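# Open toggle clamp, then lift block off jig

## Task

Open the toggle clamp first, and only then pick up the block and raise it at least about a hand's width above the jig, keeping it motionless in the air. The attempt fails if, while the clamp is still pressing the block down, the robot contacts the block and moves or rotates it beyond a small amount. At the finish the clamp must remain open and the block must be gripped between the two fingers only, with no other contact on it.

## Robot and tools

Robot: one xArm5-style arm (five joints) with a two-finger parallel gripper. There is a single arm, so every motion argument describes one gripper. Joints from the base out: waist, shoulder, elbow, wrist pitch, wrist roll. Waist turns about the base's vertical axis; the next three bend in one vertical plane; the last rolls the gripper. Consequence: the fingers can only point inside the vertical plane that contains the base axis and the gripper position, never sideways from it.

Frame: the scene frame has its origin on the table top under the base, +z up, +x forward, +y to the left when facing along +x. The base may sit slightly tilted. Distances are metres, orientations are unit quaternions written w first (qw, qx, qy, qz).

Gripper frame: fingers extend along the gripper's +z axis and close along its y axis. end_effector_position is the point midway between the pads when closed, roughly 2 cm short of the fingertips; closing pushes the tips about 10 mm further along +z.

execute_actions(actions): actions is a list of actions, each a list of 1 to 15 rows, each row exactly 8 numbers: x, y, z, qw, qx, qy, qz, opening. x, y, z and the quaternion are an absolute target pose for the gripper in the scene frame, not an offset. opening runs from -1 (closed) to +1 (fully open, 0.084 m). Each row lasts one control step (1/30 s); an action always runs 15 steps (0.5 s), repeating its final row if short. An action is rejected if its target lies more than 0.6 m from where the gripper is when that action begins, measured along any gripper axis. If any action is malformed, or the first one fails that check against the last reported state, nothing runs. An empty list just returns state and images.

move(target, speed, blocking): target is one 8-number row as above (absolute pose plus opening). The gripper follows a straight line there, turning the short way. speed is m/s, 0.002 to 0.5, default 0.25; rotation is capped at twice that value in rad/s. The path runs 0.5 to 10 s and is cut off at 10 s. Opening is applied at the start. Obstacles do not slow it. The result adds a move: line, ending done (settled near target), off_target, moving, held (final step blocked) or fault, plus the remaining distance. limits=paced means the pose was clipped; limits=held means some steps were blocked, after which the arm may surge faster than speed. With a tilted gripper, a straight path holding orientation often ends held or off_target. blocking=false returns after 0.5 s while the arm keeps going; you must call wait or stop before sending more rows or moves.

wait(seconds): 0 to 10; the arm keeps its last command, a running move continues, and it returns early when that move finishes. stop(): brakes a running move (needs some distance, more when fast); fingers keep moving. zoom_image(camera, region): camera is cam_high, cam_low or cam_wrist; region is [x0, y0, x1, y1] in pixels of that camera's 672x504 image, top-left origin, at most 504 by 504. show_instructions() shows the reference image of the jig and clamp. read_manual(section) returns licence text only ("licences"). finished_scene(scene) ends the current scene by number and reports success; it cannot be undone.

Control behaviour: every step the commanded pose is clipped to within 70 mm and 16 degrees of the measured pose, and damped inverse kinematics chases it. After an action the arm only continues to the last clipped pose, so far targets need further commands. Joint targets move at most 3.14 rad/s. The elbow cannot straighten fully.

Results: the state line gives position, quaternion and linear/angular velocities of the gripper; Hand target is the pose currently being chased; grip_measured is the measured finger opening on the -1..+1 scale; Joint positions are listed base outward. pose unreachable means the clearance check altered or blocked the command (the base mount counts as arm). Reported hand position can be off, more so at long reach. Each result includes images from cam_high, cam_low, cam_wrist in that order, with calibration lines when they change.

Gripping: to hold something, keep sending an opening clearly below grip_measured; a larger gap squeezes harder, up to about 24 N per pad for objects up to about 6 cm wide. Slamming shut can squeeze harder.

Limits to respect: joint torques above waist 46.5, shoulder 46.5, elbow 27.9, wrist pitch 18.6, wrist roll 18.6 N m cause a torque fault: the arm backs off, freezes 10 s and drops the rest of the call. A held object's weight adds load. Holding loads heats motors; MOTOR HOT appears at 65 °C and an OVER-TEMPERATURE FAULT brakes the arm at 80 °C.

Suggested order: inspect the jig and clamp with images, flip the clamp lever open without bumping the block, then approach the block with fingers open, close on it, lift at least about 10 cm above the jig, hold still, and finish. Avoid: touching or nudging the block while clamped, fast contacts, targets set deep past a contact, dropping the block, or knocking anything off the table.

Each tool is called after "Request:" by a JSON object that holds its "name" and its "arguments".

Reference images:

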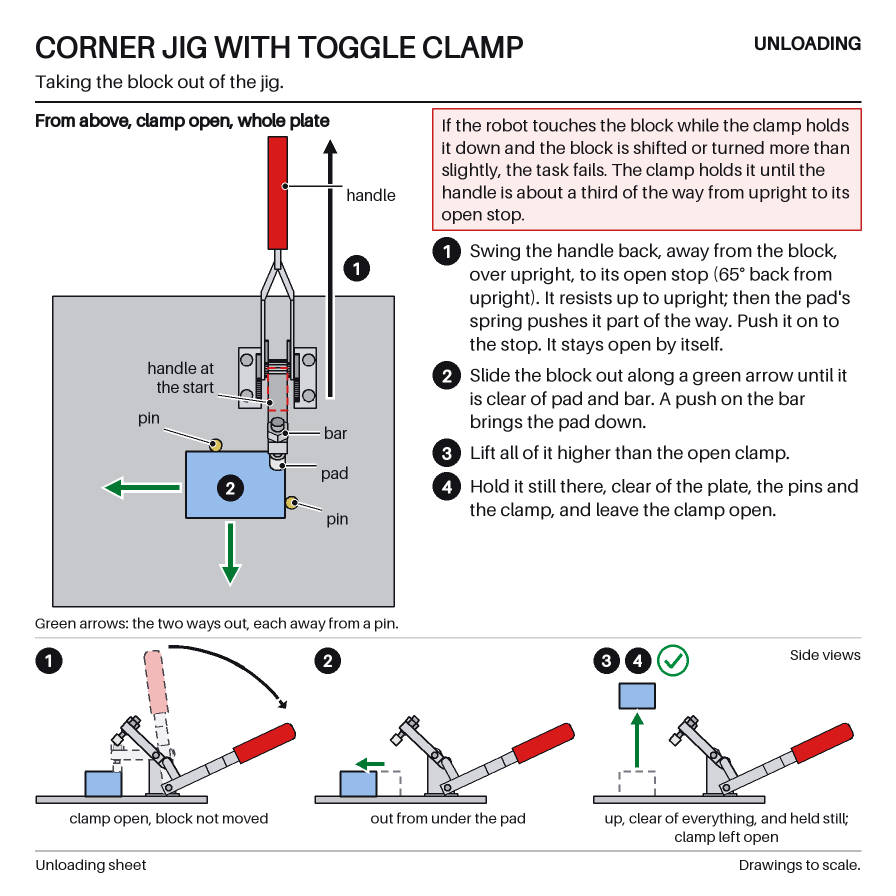

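## Session

Request:
{"name": "execute_actions", "arguments": {"actions": []}}

Scene clock: 0.00 s.
end_effector_position=(+0.0086, +0.1388, +0.1808) grip_measured=+1.00 end_effector_quat_wxyz=(+0.118, +0.510, +0.824, -0.218) end_effector_velocity=(+0.000, +0.000, +0.000) end_effector_angular_velocity=(+0.000, +0.000, +0.001)
Joint positions: [ 1.458 -0.572 -0.237  1.308 -0.526  0.084]
Joint velocities: [-0.    -0.    -0.     0.    -0.001 -0.   ]
Hand target: +0.009, +0.139, +0.181; +0.118, +0.510, +0.824, -0.218

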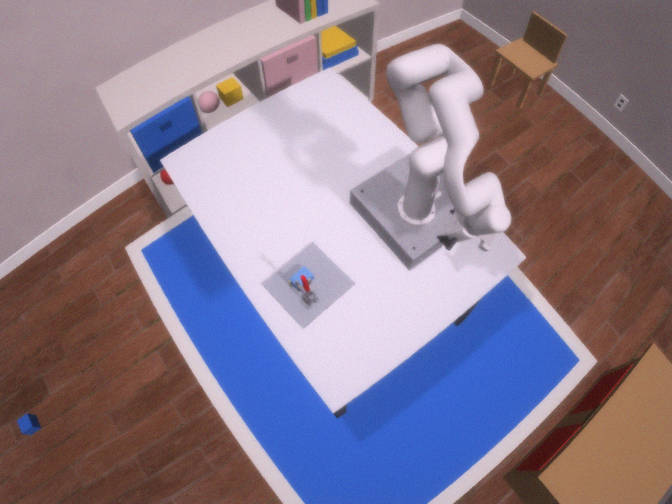

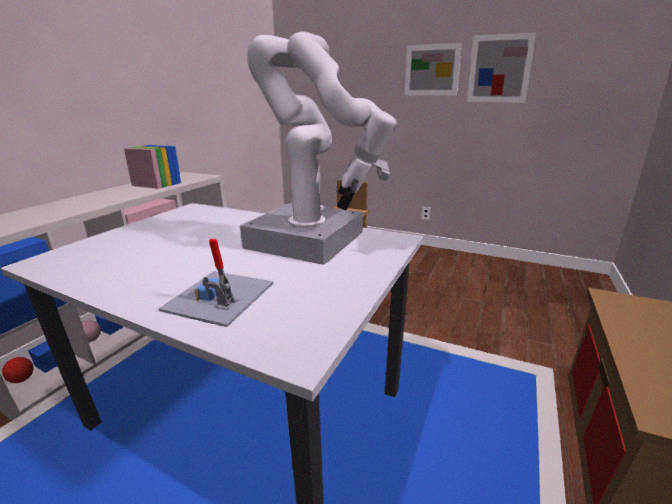

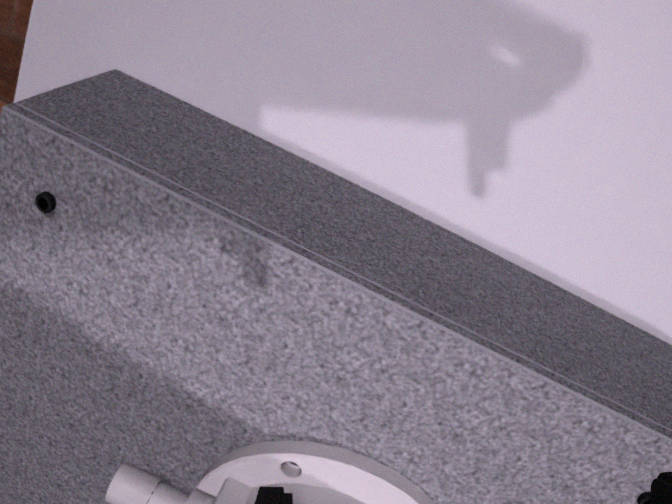

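Request:
{"name": "zoom_image", "arguments": {"camera": "cam_high", "region": [250, 230, 370, 340]}}

Request:
{"name": "zoom_image", "arguments": {"camera": "cam_low", "region": [150, 230, 290, 335]}}

Region (250, 230, 370, 340) of cam_high's 672x504 image, scaled by 4.200, with more detail than that image has; it fills the top 462 rows of this view, and the rest is white.

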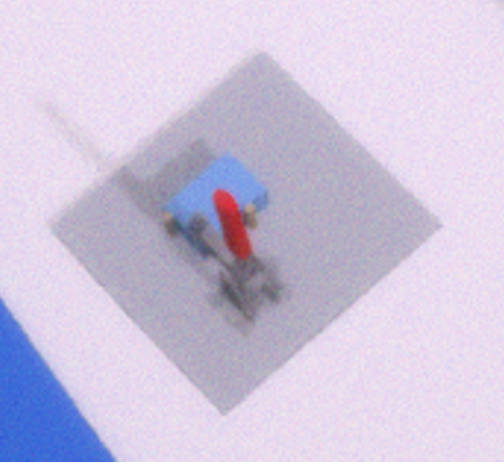

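Region (150, 230, 290, 335) of cam_low's 672x504 image, scaled by 3.600, with more detail than that image has; it fills the top 378 rows of this view, and the rest is white.

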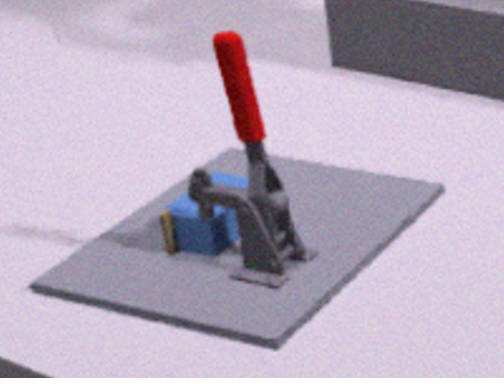

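Request:
{"name": "move", "arguments": {"target": [0.15,0.2,0.35,0,0.8,0.6,0,1]}}

Request:
{"name": "move", "arguments": {"target": [0.34,-0.08,0.33,0,1,0,0,1]}}

Scene clock: 2.53 s.
end_effector_position=(+0.1491, +0.2014, +0.3487) grip_measured=+1.00 end_effector_quat_wxyz=(+0.002, +0.800, +0.600, -0.000) end_effector_velocity=(+0.001, +0.001, +0.001) end_effector_angular_velocity=(+0.003, -0.002, -0.002)
Joint positions: [ 0.881 -0.838 -0.567  1.407 -0.358  0.084]
Joint velocities: [-0.     0.001 -0.003 -0.001  0.002  0.   ]
Hand target: +0.149, +0.202, +0.349; +0.002, +0.800, +0.600, +0.000
Off the commanded pose: 0.002 m, 0 deg.
move: done
camera_calibration (this result's frames):
cam_wrist: T_world_to_cam=[[0.960899, -0.276898, 0.000631249, -0.0546328], [-0.276861, -0.96073, 0.018592, 0.293451], [-0.00454161, -0.0180398, -0.999827, 0.482105], [0, 0, 0, 1]] pos_world=[0.135931, 0.275497, 0.4766]

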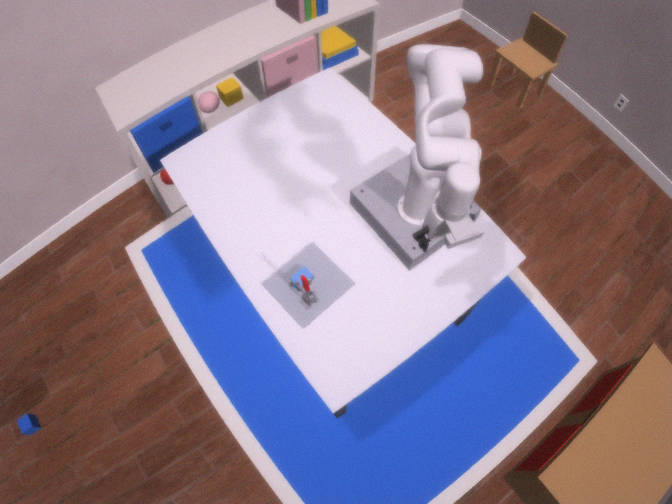

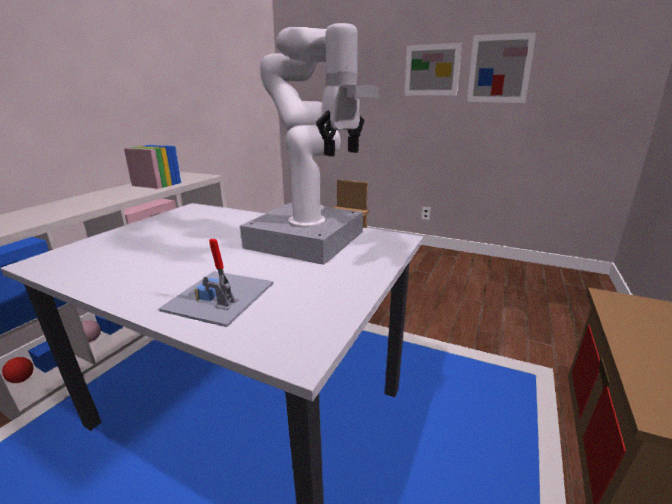

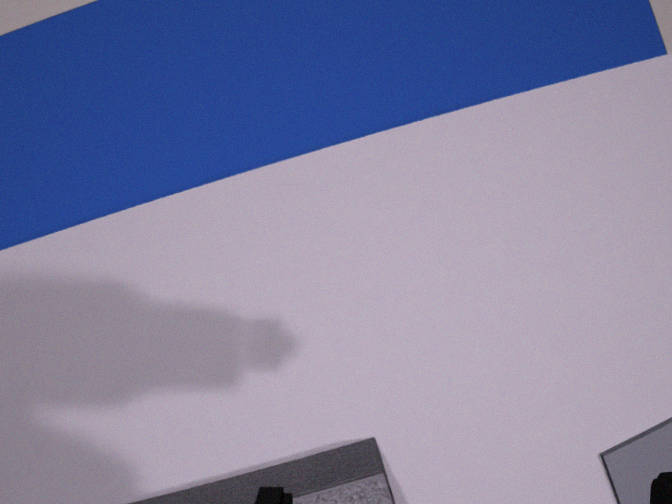

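Scene clock: 5.53 s.
end_effector_position=(+0.3402, -0.0781, +0.3298) grip_measured=+1.00 end_effector_quat_wxyz=(+0.000, +1.000, +0.000, -0.002) end_effector_velocity=(+0.000, -0.000, +0.000) end_effector_angular_velocity=(-0.000, -0.001, -0.001)
Joint positions: [-0.276 -0.437 -0.768  1.213 -0.227  0.084]
Joint velocities: [-0.     0.001 -0.001 -0.     0.001 -0.   ]
Hand target: +0.340, -0.078, +0.330; +0.000, +1.000, +0.000, -0.002
Off the commanded pose: 0.002 m, 0 deg.
move: done
camera_calibration (this result's frames):
cam_wrist: T_world_to_cam=[[0.00321245, -0.999994, -0.00122876, -0.0456747], [-0.999791, -0.00323661, 0.0201951, 0.398349], [-0.020199, 0.00116363, -0.999795, 0.4659], [0, 0, 0, 1]] pos_world=[0.407823, -0.0449272, 0.457704]

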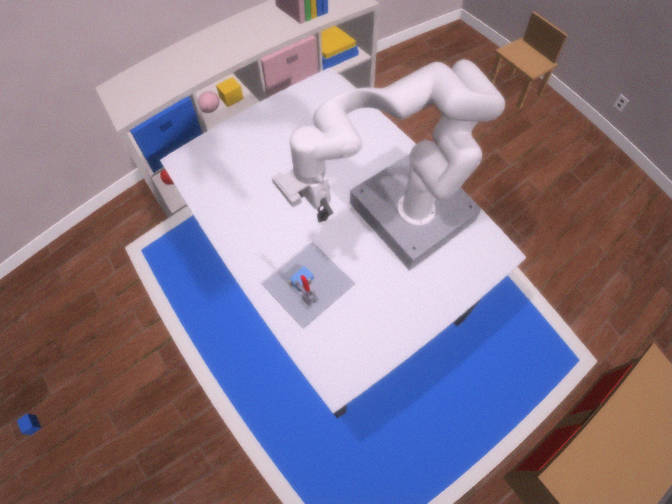

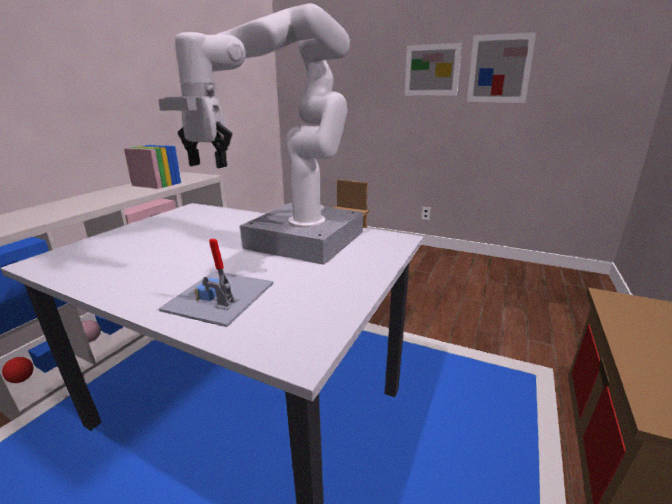

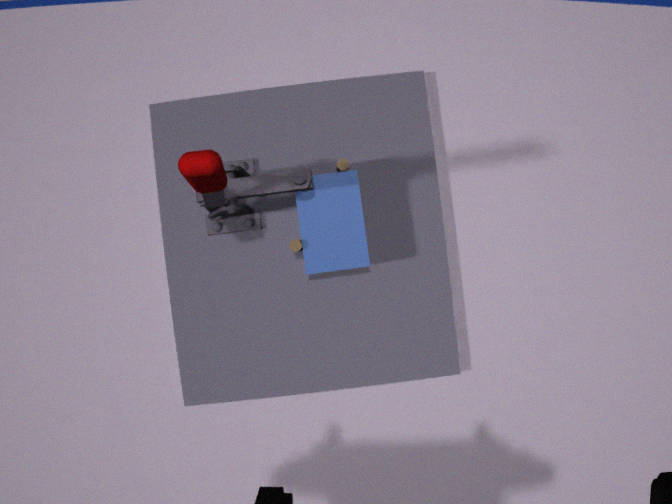

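Request:
{"name": "move", "arguments": {"target": [0.446,-0.025,0.24,0,0.9985,0.055,0,-1]}}

Request:
{"name": "move", "arguments": {"target": [0.446,-0.025,0.165,0,0.9985,0.055,0,-1], "speed": 0.1}}

Request:
{"name": "move", "arguments": {"target": [0.437,0.06,0.16,0,0.9985,0.055,0,-1], "speed": 0.04}}

Scene clock: 6.87 s.
end_effector_position=(+0.4455, -0.0250, +0.2403) grip_measured=-1.00 end_effector_quat_wxyz=(+0.001, +0.998, +0.055, +0.000) end_effector_velocity=(-0.001, +0.001, -0.003) end_effector_angular_velocity=(+0.000, +0.008, +0.002)
Joint positions: [-0.106 -0.009 -0.915  0.926 -0.167  0.   ]
Joint velocities: [ 0.001  0.006  0.002  0.    -0.     0.   ]
Hand target: +0.445, -0.025, +0.240; +0.001, +0.998, +0.055, -0.000
Off the commanded pose: 0.001 m, 0 deg.
move: done
camera_calibration (this result's frames):
cam_wrist: T_world_to_cam=[[0.112152, -0.993691, 0.000370283, -0.0418457], [-0.993577, -0.112134, 0.0151834, 0.501309], [-0.0150461, -0.00207076, -0.999885, 0.37609], [0, 0, 0, 1]] pos_world=[0.508441, 0.0154108, 0.36845]

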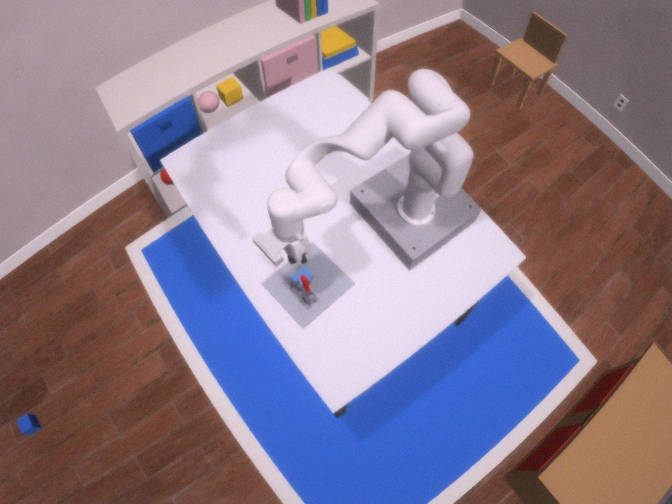

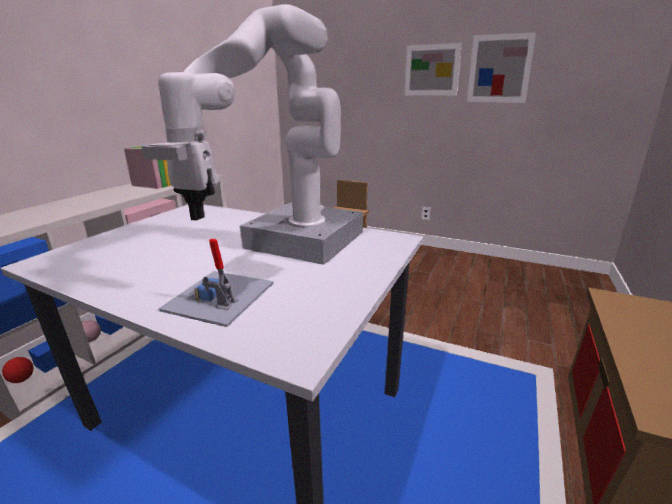

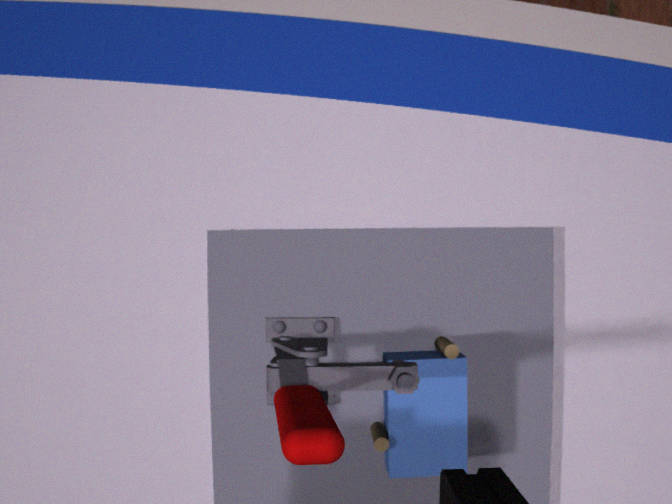

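Scene clock: 7.97 s.
end_effector_position=(+0.4460, -0.0250, +0.1655) grip_measured=-1.00 end_effector_quat_wxyz=(+0.001, +0.998, +0.055, +0.000) end_effector_velocity=(-0.001, -0.000, -0.001) end_effector_angular_velocity=(+0.000, +0.001, +0.000)
Joint positions: [-0.106  0.129 -0.837  0.71  -0.166  0.   ]
Joint velocities: [-0.001  0.001  0.001 -0.001 -0.001  0.   ]
Hand target: +0.446, -0.025, +0.165; +0.001, +0.998, +0.055, -0.000
Off the commanded pose: 0.001 m, 0 deg.
move: done
camera_calibration (this result's frames):
cam_wrist: T_world_to_cam=[[0.112502, -0.993651, 0.00041068, -0.041993], [-0.993541, -0.112484, 0.0149543, 0.503033], [-0.0148132, -0.00209042, -0.999888, 0.301273], [0, 0, 0, 1]] pos_world=[0.508971, 0.0154863, 0.293734]

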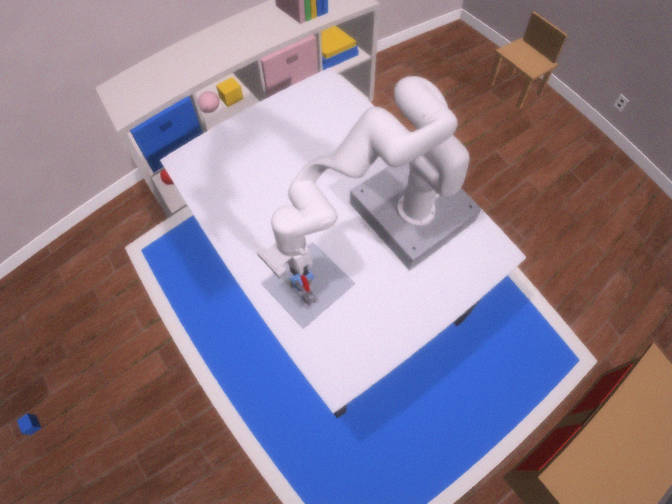

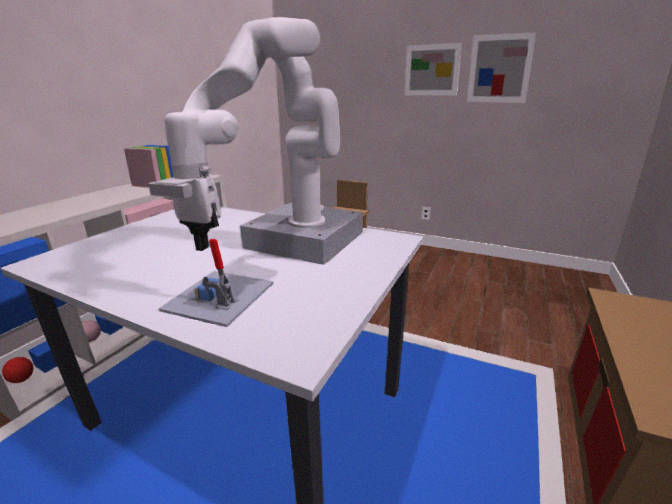

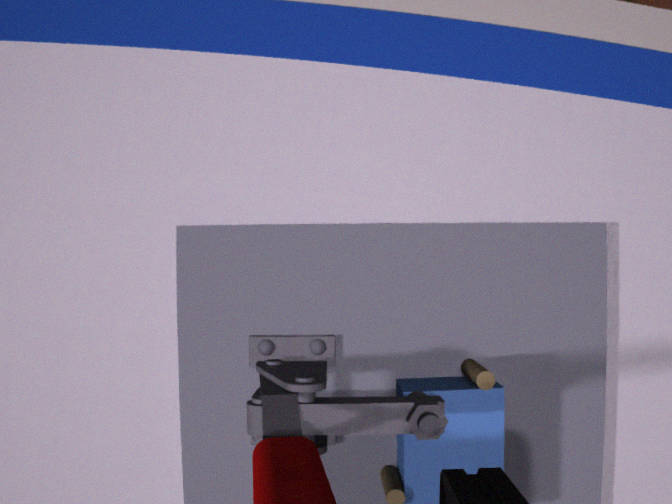

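Scene clock: 10.40 s.
end_effector_position=(+0.4368, +0.0595, +0.1600) grip_measured=-1.00 end_effector_quat_wxyz=(+0.001, +0.998, +0.055, +0.000) end_effector_velocity=(-0.000, -0.000, +0.000) end_effector_angular_velocity=(+0.000, -0.000, -0.002)
Joint positions: [ 0.086  0.123 -0.812  0.691  0.025  0.   ]
Joint velocities: [-0.    -0.     0.    -0.     0.002  0.   ]
Hand target: +0.437, +0.060, +0.160; +0.001, +0.998, +0.055, +0.000
Off the commanded pose: 0.001 m, 0 deg.
move: done
camera_calibration (this result's frames):
cam_wrist: T_world_to_cam=[[0.112369, -0.993666, 0.000707392, 0.043015], [-0.993544, -0.112344, 0.0157943, 0.503248], [-0.0156148, -0.00247762, -0.999875, 0.296173], [0, 0, 0, 1]] pos_world=[0.49979, 0.100013, 0.288158]

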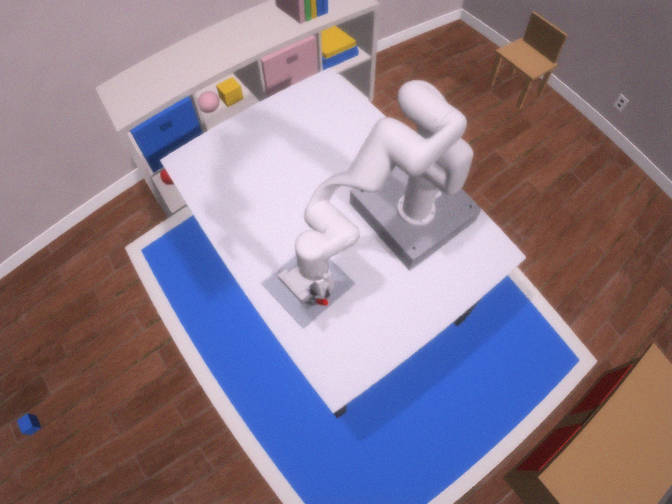

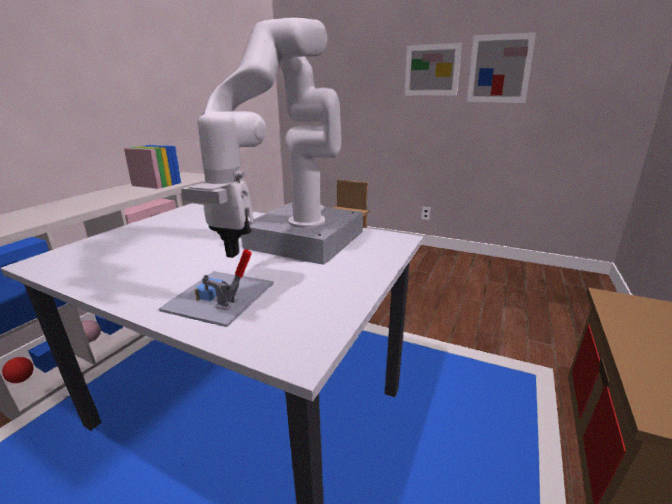

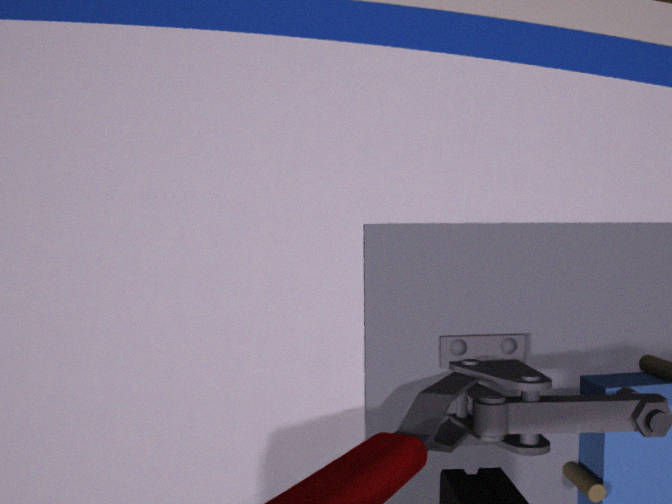

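Request:
{"name": "move", "arguments": {"target": [0.432,0.105,0.135,0,0.9985,0.055,0,-1], "speed": 0.05}}

Request:
{"name": "move", "arguments": {"target": [0.428,0.145,0.103,0,0.9985,0.055,0,-1], "speed": 0.04}}

Request:
{"name": "zoom_image", "arguments": {"camera": "cam_low", "region": [150, 210, 310, 335]}}

Scene clock: 11.80 s.
end_effector_position=(+0.4319, +0.1047, +0.1351) grip_measured=-1.00 end_effector_quat_wxyz=(+0.001, +0.998, +0.055, +0.000) end_effector_velocity=(+0.001, +0.000, +0.000) end_effector_angular_velocity=(+0.000, -0.002, -0.001)
Joint positions: [ 0.188  0.191 -0.812  0.623  0.128  0.   ]
Joint velocities: [ 0.    -0.    -0.001 -0.001  0.001  0.   ]
Hand target: +0.432, +0.105, +0.135; +0.001, +0.998, +0.055, +0.000
Off the commanded pose: 0.000 m, 0 deg.
move: done
camera_calibration (this result's frames):
cam_wrist: T_world_to_cam=[[0.11241, -0.993662, 0.000881787, 0.0884549], [-0.993547, -0.112383, 0.0153064, 0.503919], [-0.0151103, -0.00259669, -0.999882, 0.271061], [0, 0, 0, 1]] pos_world=[0.49482, 0.14523, 0.263238]

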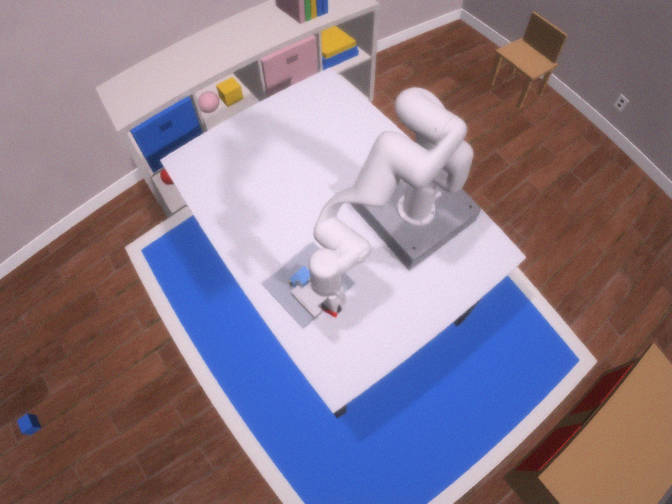

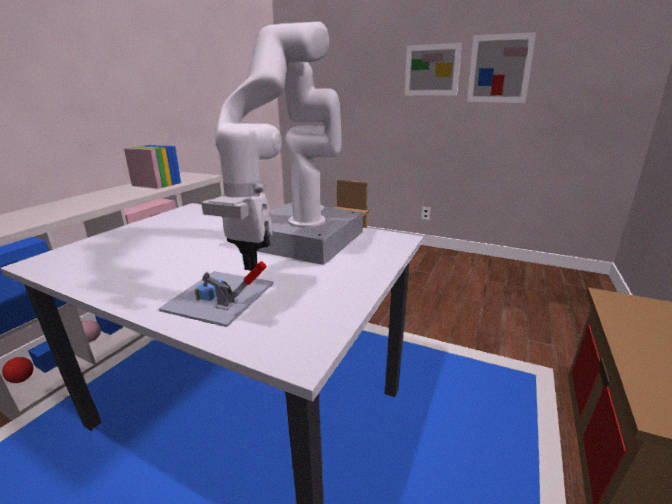

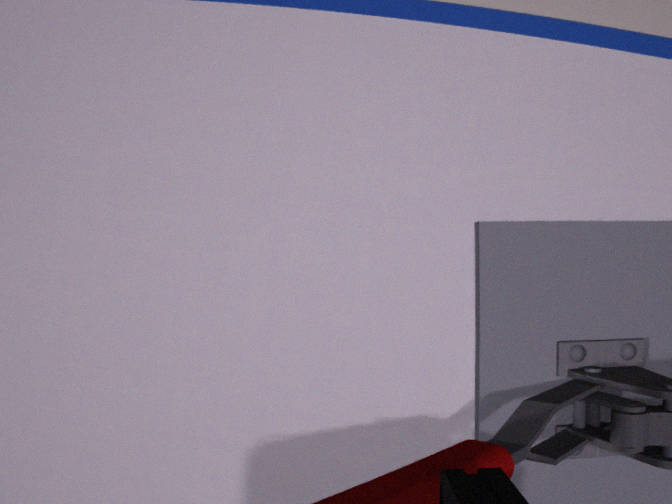

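Scene clock: 13.40 s.
end_effector_position=(+0.4280, +0.1447, +0.1032) grip_measured=-1.00 end_effector_quat_wxyz=(+0.001, +0.998, +0.055, +0.001) end_effector_velocity=(-0.001, +0.000, -0.001) end_effector_angular_velocity=(-0.001, +0.002, +0.001)
Joint positions: [ 0.276  0.291 -0.834  0.544  0.216  0.   ]
Joint velocities: [ 0.001  0.002  0.001 -0.001 -0.     0.   ]
Hand target: +0.428, +0.145, +0.103; +0.001, +0.998, +0.055, +0.000
Off the commanded pose: 0.000 m, 0 deg.
move: done
camera_calibration (this result's frames):
cam_wrist: T_world_to_cam=[[0.112264, -0.993678, 0.000926743, 0.128717], [-0.993572, -0.112238, 0.0147597, 0.505094], [-0.0145624, -0.00257777, -0.999891, 0.239009], [0, 0, 0, 1]] pos_world=[0.490878, 0.18521, 0.231408]

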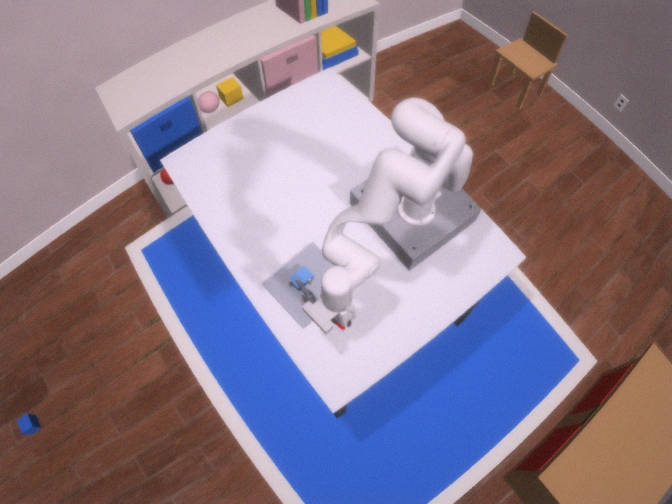

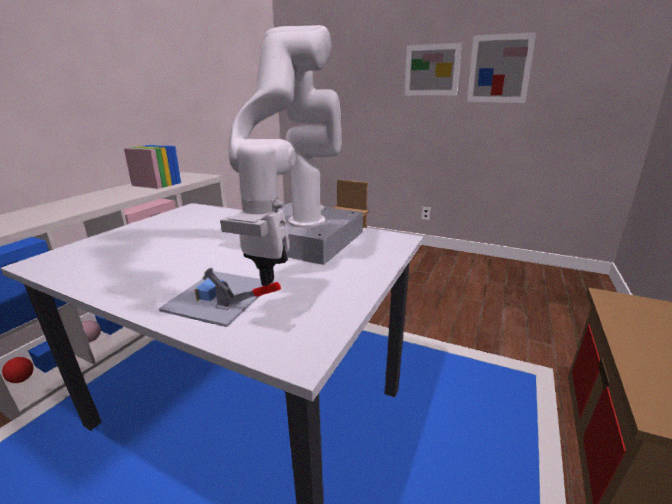

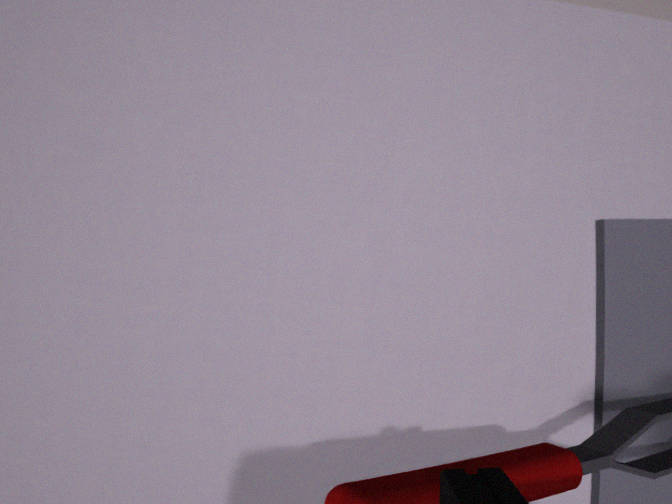

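Region (150, 210, 310, 335) of cam_low's 672x504 image, scaled by 3.150, with more detail than that image has; it fills the top 394 rows of this view, and the rest is white.

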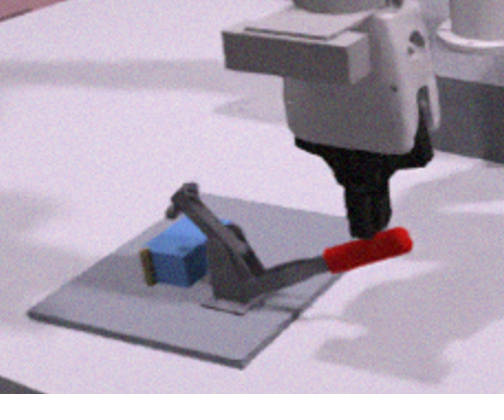

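Request:
{"name": "move", "arguments": {"target": [0.428,0.145,0.096,0,0.9985,0.055,0,-1], "speed": 0.02}}

Request:
{"name": "move", "arguments": {"target": [0.40,0.10,0.19,0,0.9985,0.055,0,0.5]}}

Request:
{"name": "move", "arguments": {"target": [0.36,-0.05,0.17,0,0.9985,0.055,0,0.5]}}

Scene clock: 14.33 s.
end_effector_position=(+0.4311, +0.1450, +0.0997) grip_measured=-1.00 end_effector_quat_wxyz=(+0.000, +0.999, +0.054, +0.004) end_effector_velocity=(-0.002, +0.000, -0.000) end_effector_angular_velocity=(+0.001, -0.002, +0.002)
Joint positions: [ 0.275  0.305 -0.838  0.526  0.216  0.   ]
Joint velocities: [ 0.001 -0.004  0.008 -0.007 -0.001  0.   ]
Hand target: +0.428, +0.145, +0.096; +0.001, +0.998, +0.055, +0.000
Off the commanded pose: 0.005 m, 1 deg.
move: off_target
camera_calibration (this result's frames):
cam_wrist: T_world_to_cam=[[0.110454, -0.993881, -0.000805821, 0.129701], [-0.993858, -0.110456, 0.00679036, 0.508955], [-0.00683782, 0.0000508524, -0.999977, 0.231811], [0, 0, 0, 1]] pos_world=[0.493088, 0.185113, 0.228454]

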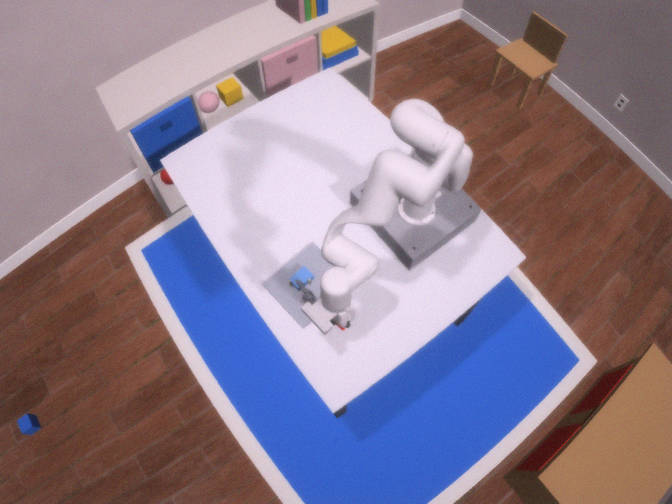

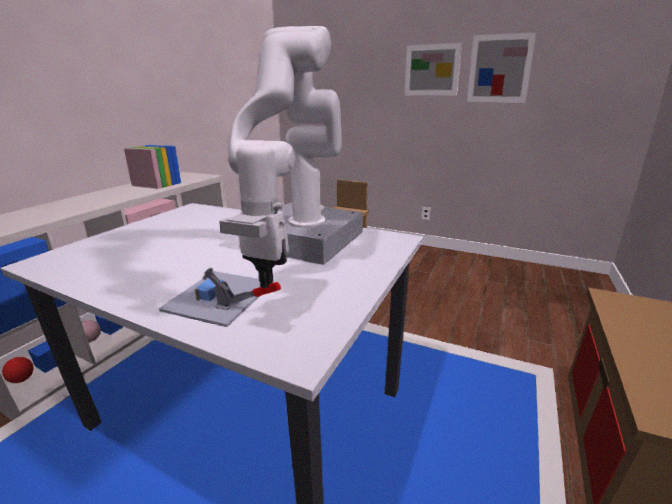

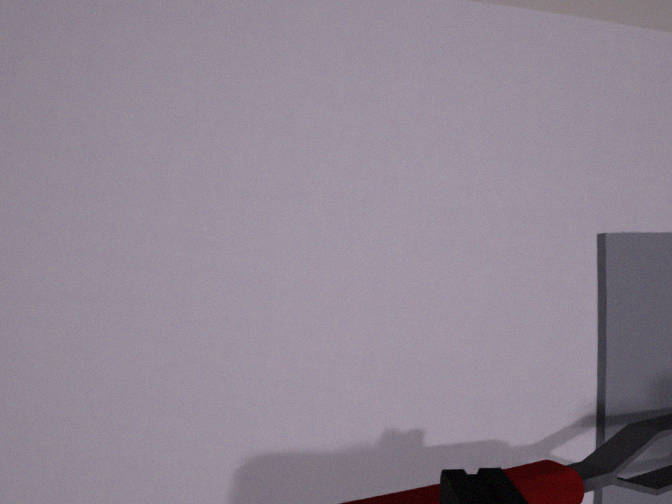

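Scene clock: 15.23 s.
end_effector_position=(+0.4000, +0.1002, +0.1893) grip_measured=+0.49 end_effector_quat_wxyz=(+0.002, +0.998, +0.055, -0.001) end_effector_velocity=(+0.003, -0.000, +0.004) end_effector_angular_velocity=(+0.002, -0.009, -0.004)
Joint positions: [ 0.195 -0.027 -0.73   0.76   0.134  0.065]
Joint velocities: [-0.003 -0.005 -0.005  0.001  0.001 -0.   ]
Hand target: +0.400, +0.100, +0.190; +0.001, +0.998, +0.055, +0.000
Off the commanded pose: 0.001 m, 0 deg.
move: done
camera_calibration (this result's frames):
cam_wrist: T_world_to_cam=[[0.1128, -0.993617, 0.00112436, 0.0873483], [-0.993476, -0.112765, 0.0170363, 0.470633], [-0.0168008, -0.00303872, -0.999854, 0.325523], [0, 0, 0, 1]] pos_world=[0.463178, 0.140851, 0.31736]

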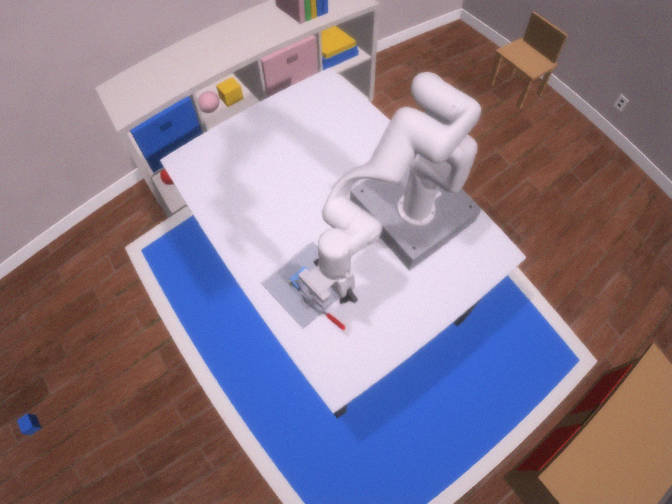

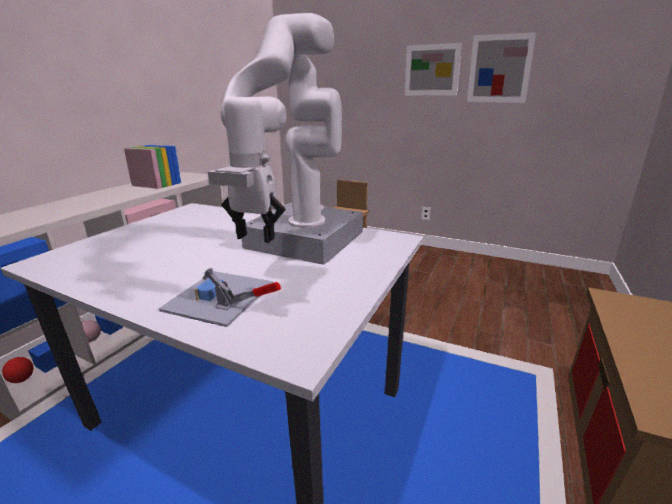

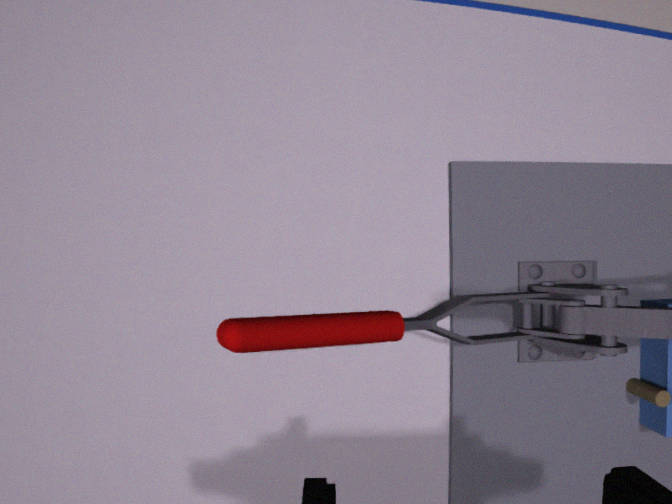

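Scene clock: 16.30 s.
end_effector_position=(+0.3605, -0.0490, +0.1703) grip_measured=+0.49 end_effector_quat_wxyz=(+0.001, +0.998, +0.055, -0.000) end_effector_velocity=(-0.002, -0.001, -0.001) end_effector_angular_velocity=(+0.001, +0.004, -0.002)
Joint positions: [-0.185 -0.138 -0.539  0.68  -0.246  0.065]
Joint velocities: [-0.003  0.001  0.003  0.    -0.     0.   ]
Hand target: +0.360, -0.049, +0.170; +0.001, +0.998, +0.055, -0.000
Off the commanded pose: 0.001 m, 0 deg.
move: done
camera_calibration (this result's frames):
cam_wrist: T_world_to_cam=[[0.113218, -0.99357, -0.0000856367, -0.0564071], [-0.993436, -0.113204, 0.0164403, 0.41494], [-0.0163443, -0.00177626, -0.999865, 0.305239], [0, 0, 0, 1]] pos_world=[0.423591, -0.0085294, 0.298371]

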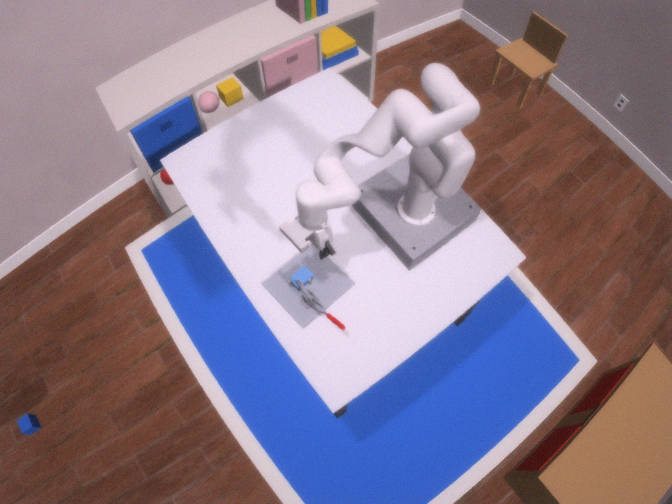

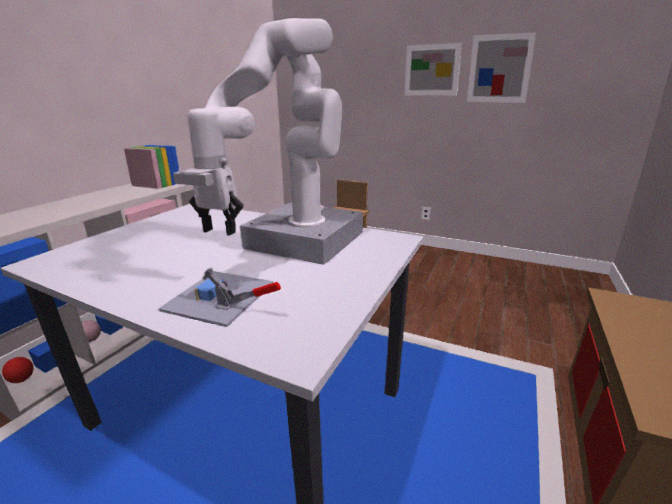

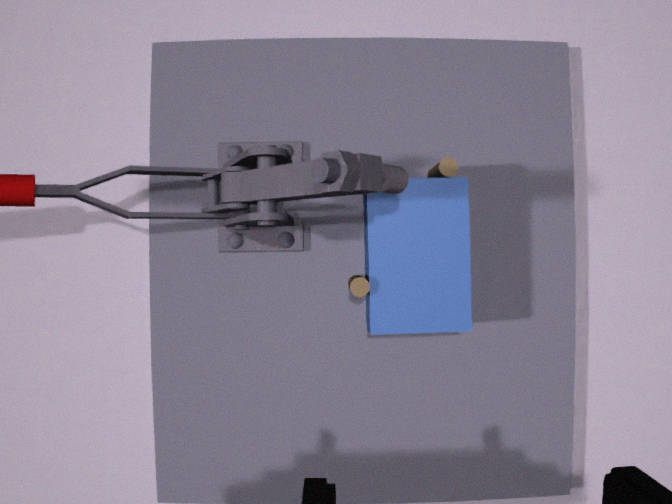

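Request:
{"name": "move", "arguments": {"target": [0.375,-0.0485,0.036,0,0.9985,0.055,0,0.5], "speed": 0.12}}

Request:
{"name": "move", "arguments": {"target": [0.385,-0.0475,0.036,0,0.9985,0.055,0,0.5], "speed": 0.03}}

Scene clock: 18.03 s.
end_effector_position=(+0.3747, -0.0484, +0.0365) grip_measured=+0.49 end_effector_quat_wxyz=(+0.001, +0.998, +0.055, +0.000) end_effector_velocity=(-0.002, +0.000, -0.001) end_effector_angular_velocity=(+0.001, +0.004, -0.000)
Joint positions: [-0.178  0.338 -0.58   0.244 -0.238  0.065]
Joint velocities: [ 0.     0.002  0.002 -0.     0.    -0.   ]
Hand target: +0.374, -0.048, +0.036; +0.001, +0.998, +0.055, -0.000
Off the commanded pose: 0.001 m, 0 deg.
move: done
camera_calibration (this result's frames):
cam_wrist: T_world_to_cam=[[0.112498, -0.993652, 0.000184869, -0.0571947], [-0.993534, -0.112482, 0.015433, 0.431443], [-0.0153142, -0.00191985, -0.999881, 0.17131], [0, 0, 0, 1]] pos_world=[0.437711, -0.00797328, 0.164642]

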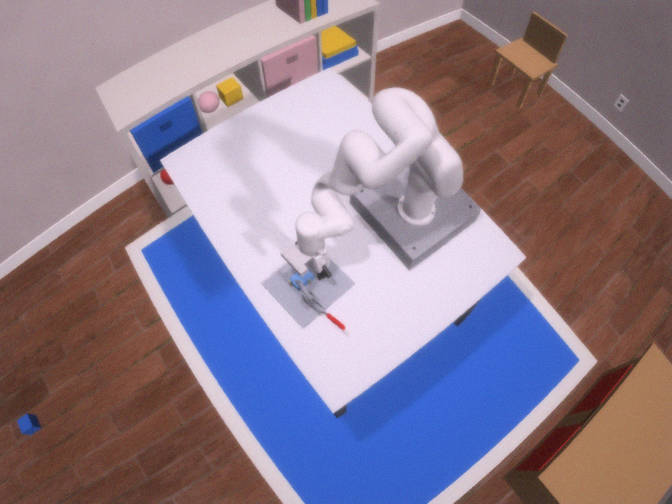

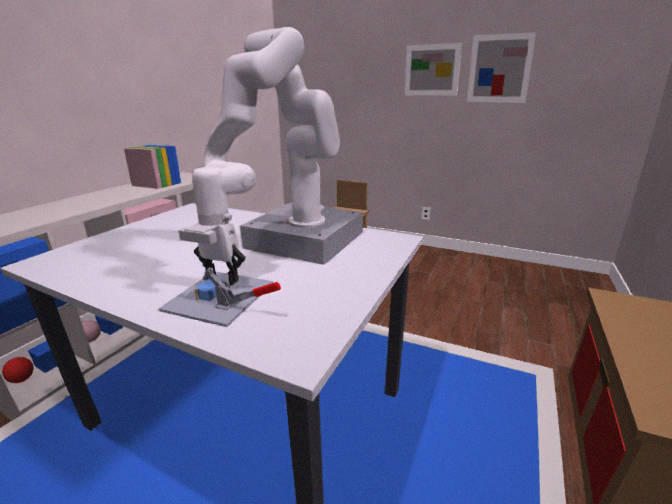

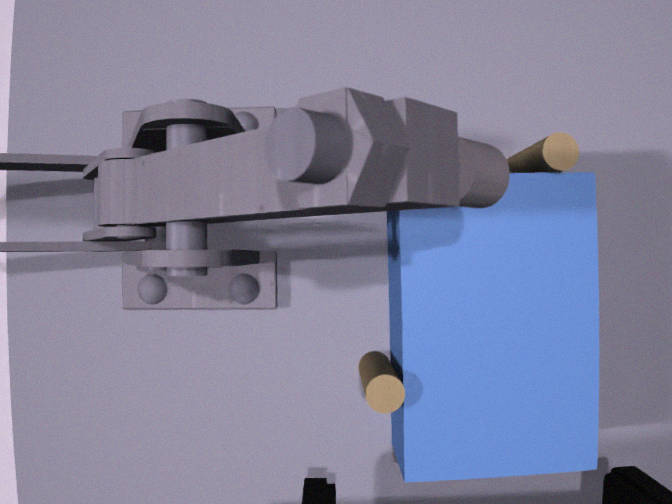

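Scene clock: 18.77 s.
end_effector_position=(+0.3849, -0.0475, +0.0359) grip_measured=+0.49 end_effector_quat_wxyz=(+0.001, +0.998, +0.055, -0.000) end_effector_velocity=(-0.001, -0.000, -0.001) end_effector_angular_velocity=(+0.000, +0.002, +0.001)
Joint positions: [-0.172  0.359 -0.617  0.261 -0.233  0.065]
Joint velocities: [-0.     0.001 -0.     0.001 -0.001 -0.   ]
Hand target: +0.385, -0.047, +0.036; +0.001, +0.998, +0.055, -0.000
Off the commanded pose: 0.000 m, 0 deg.
move: done
camera_calibration (this result's frames):
cam_wrist: T_world_to_cam=[[0.112488, -0.993653, -0.0000048988, -0.0573861], [-0.993522, -0.112473, 0.0162739, 0.441664], [-0.0161712, -0.00182574, -0.999868, 0.171271], [0, 0, 0, 1]] pos_world=[0.448027, -0.00703401, 0.16406]

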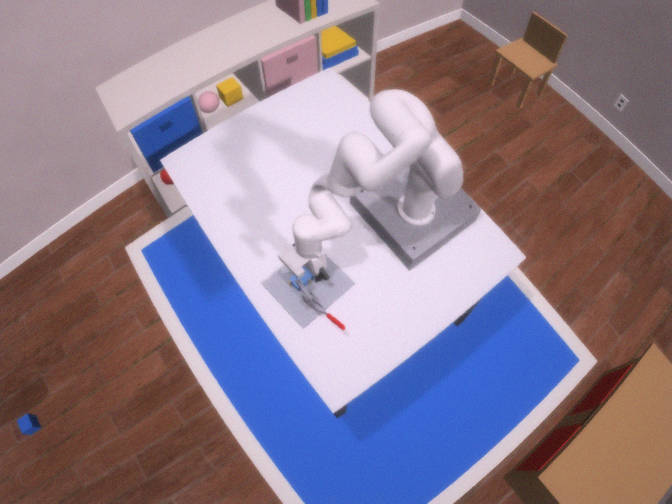

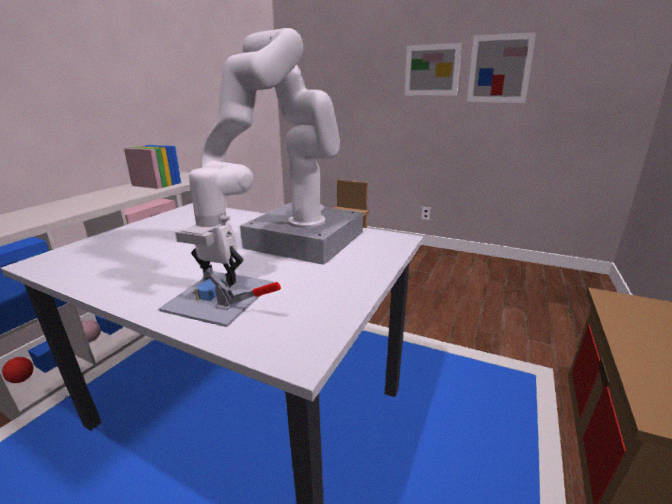

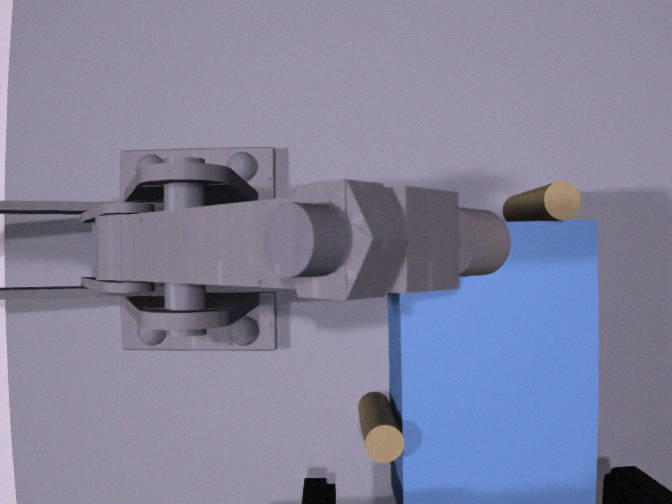

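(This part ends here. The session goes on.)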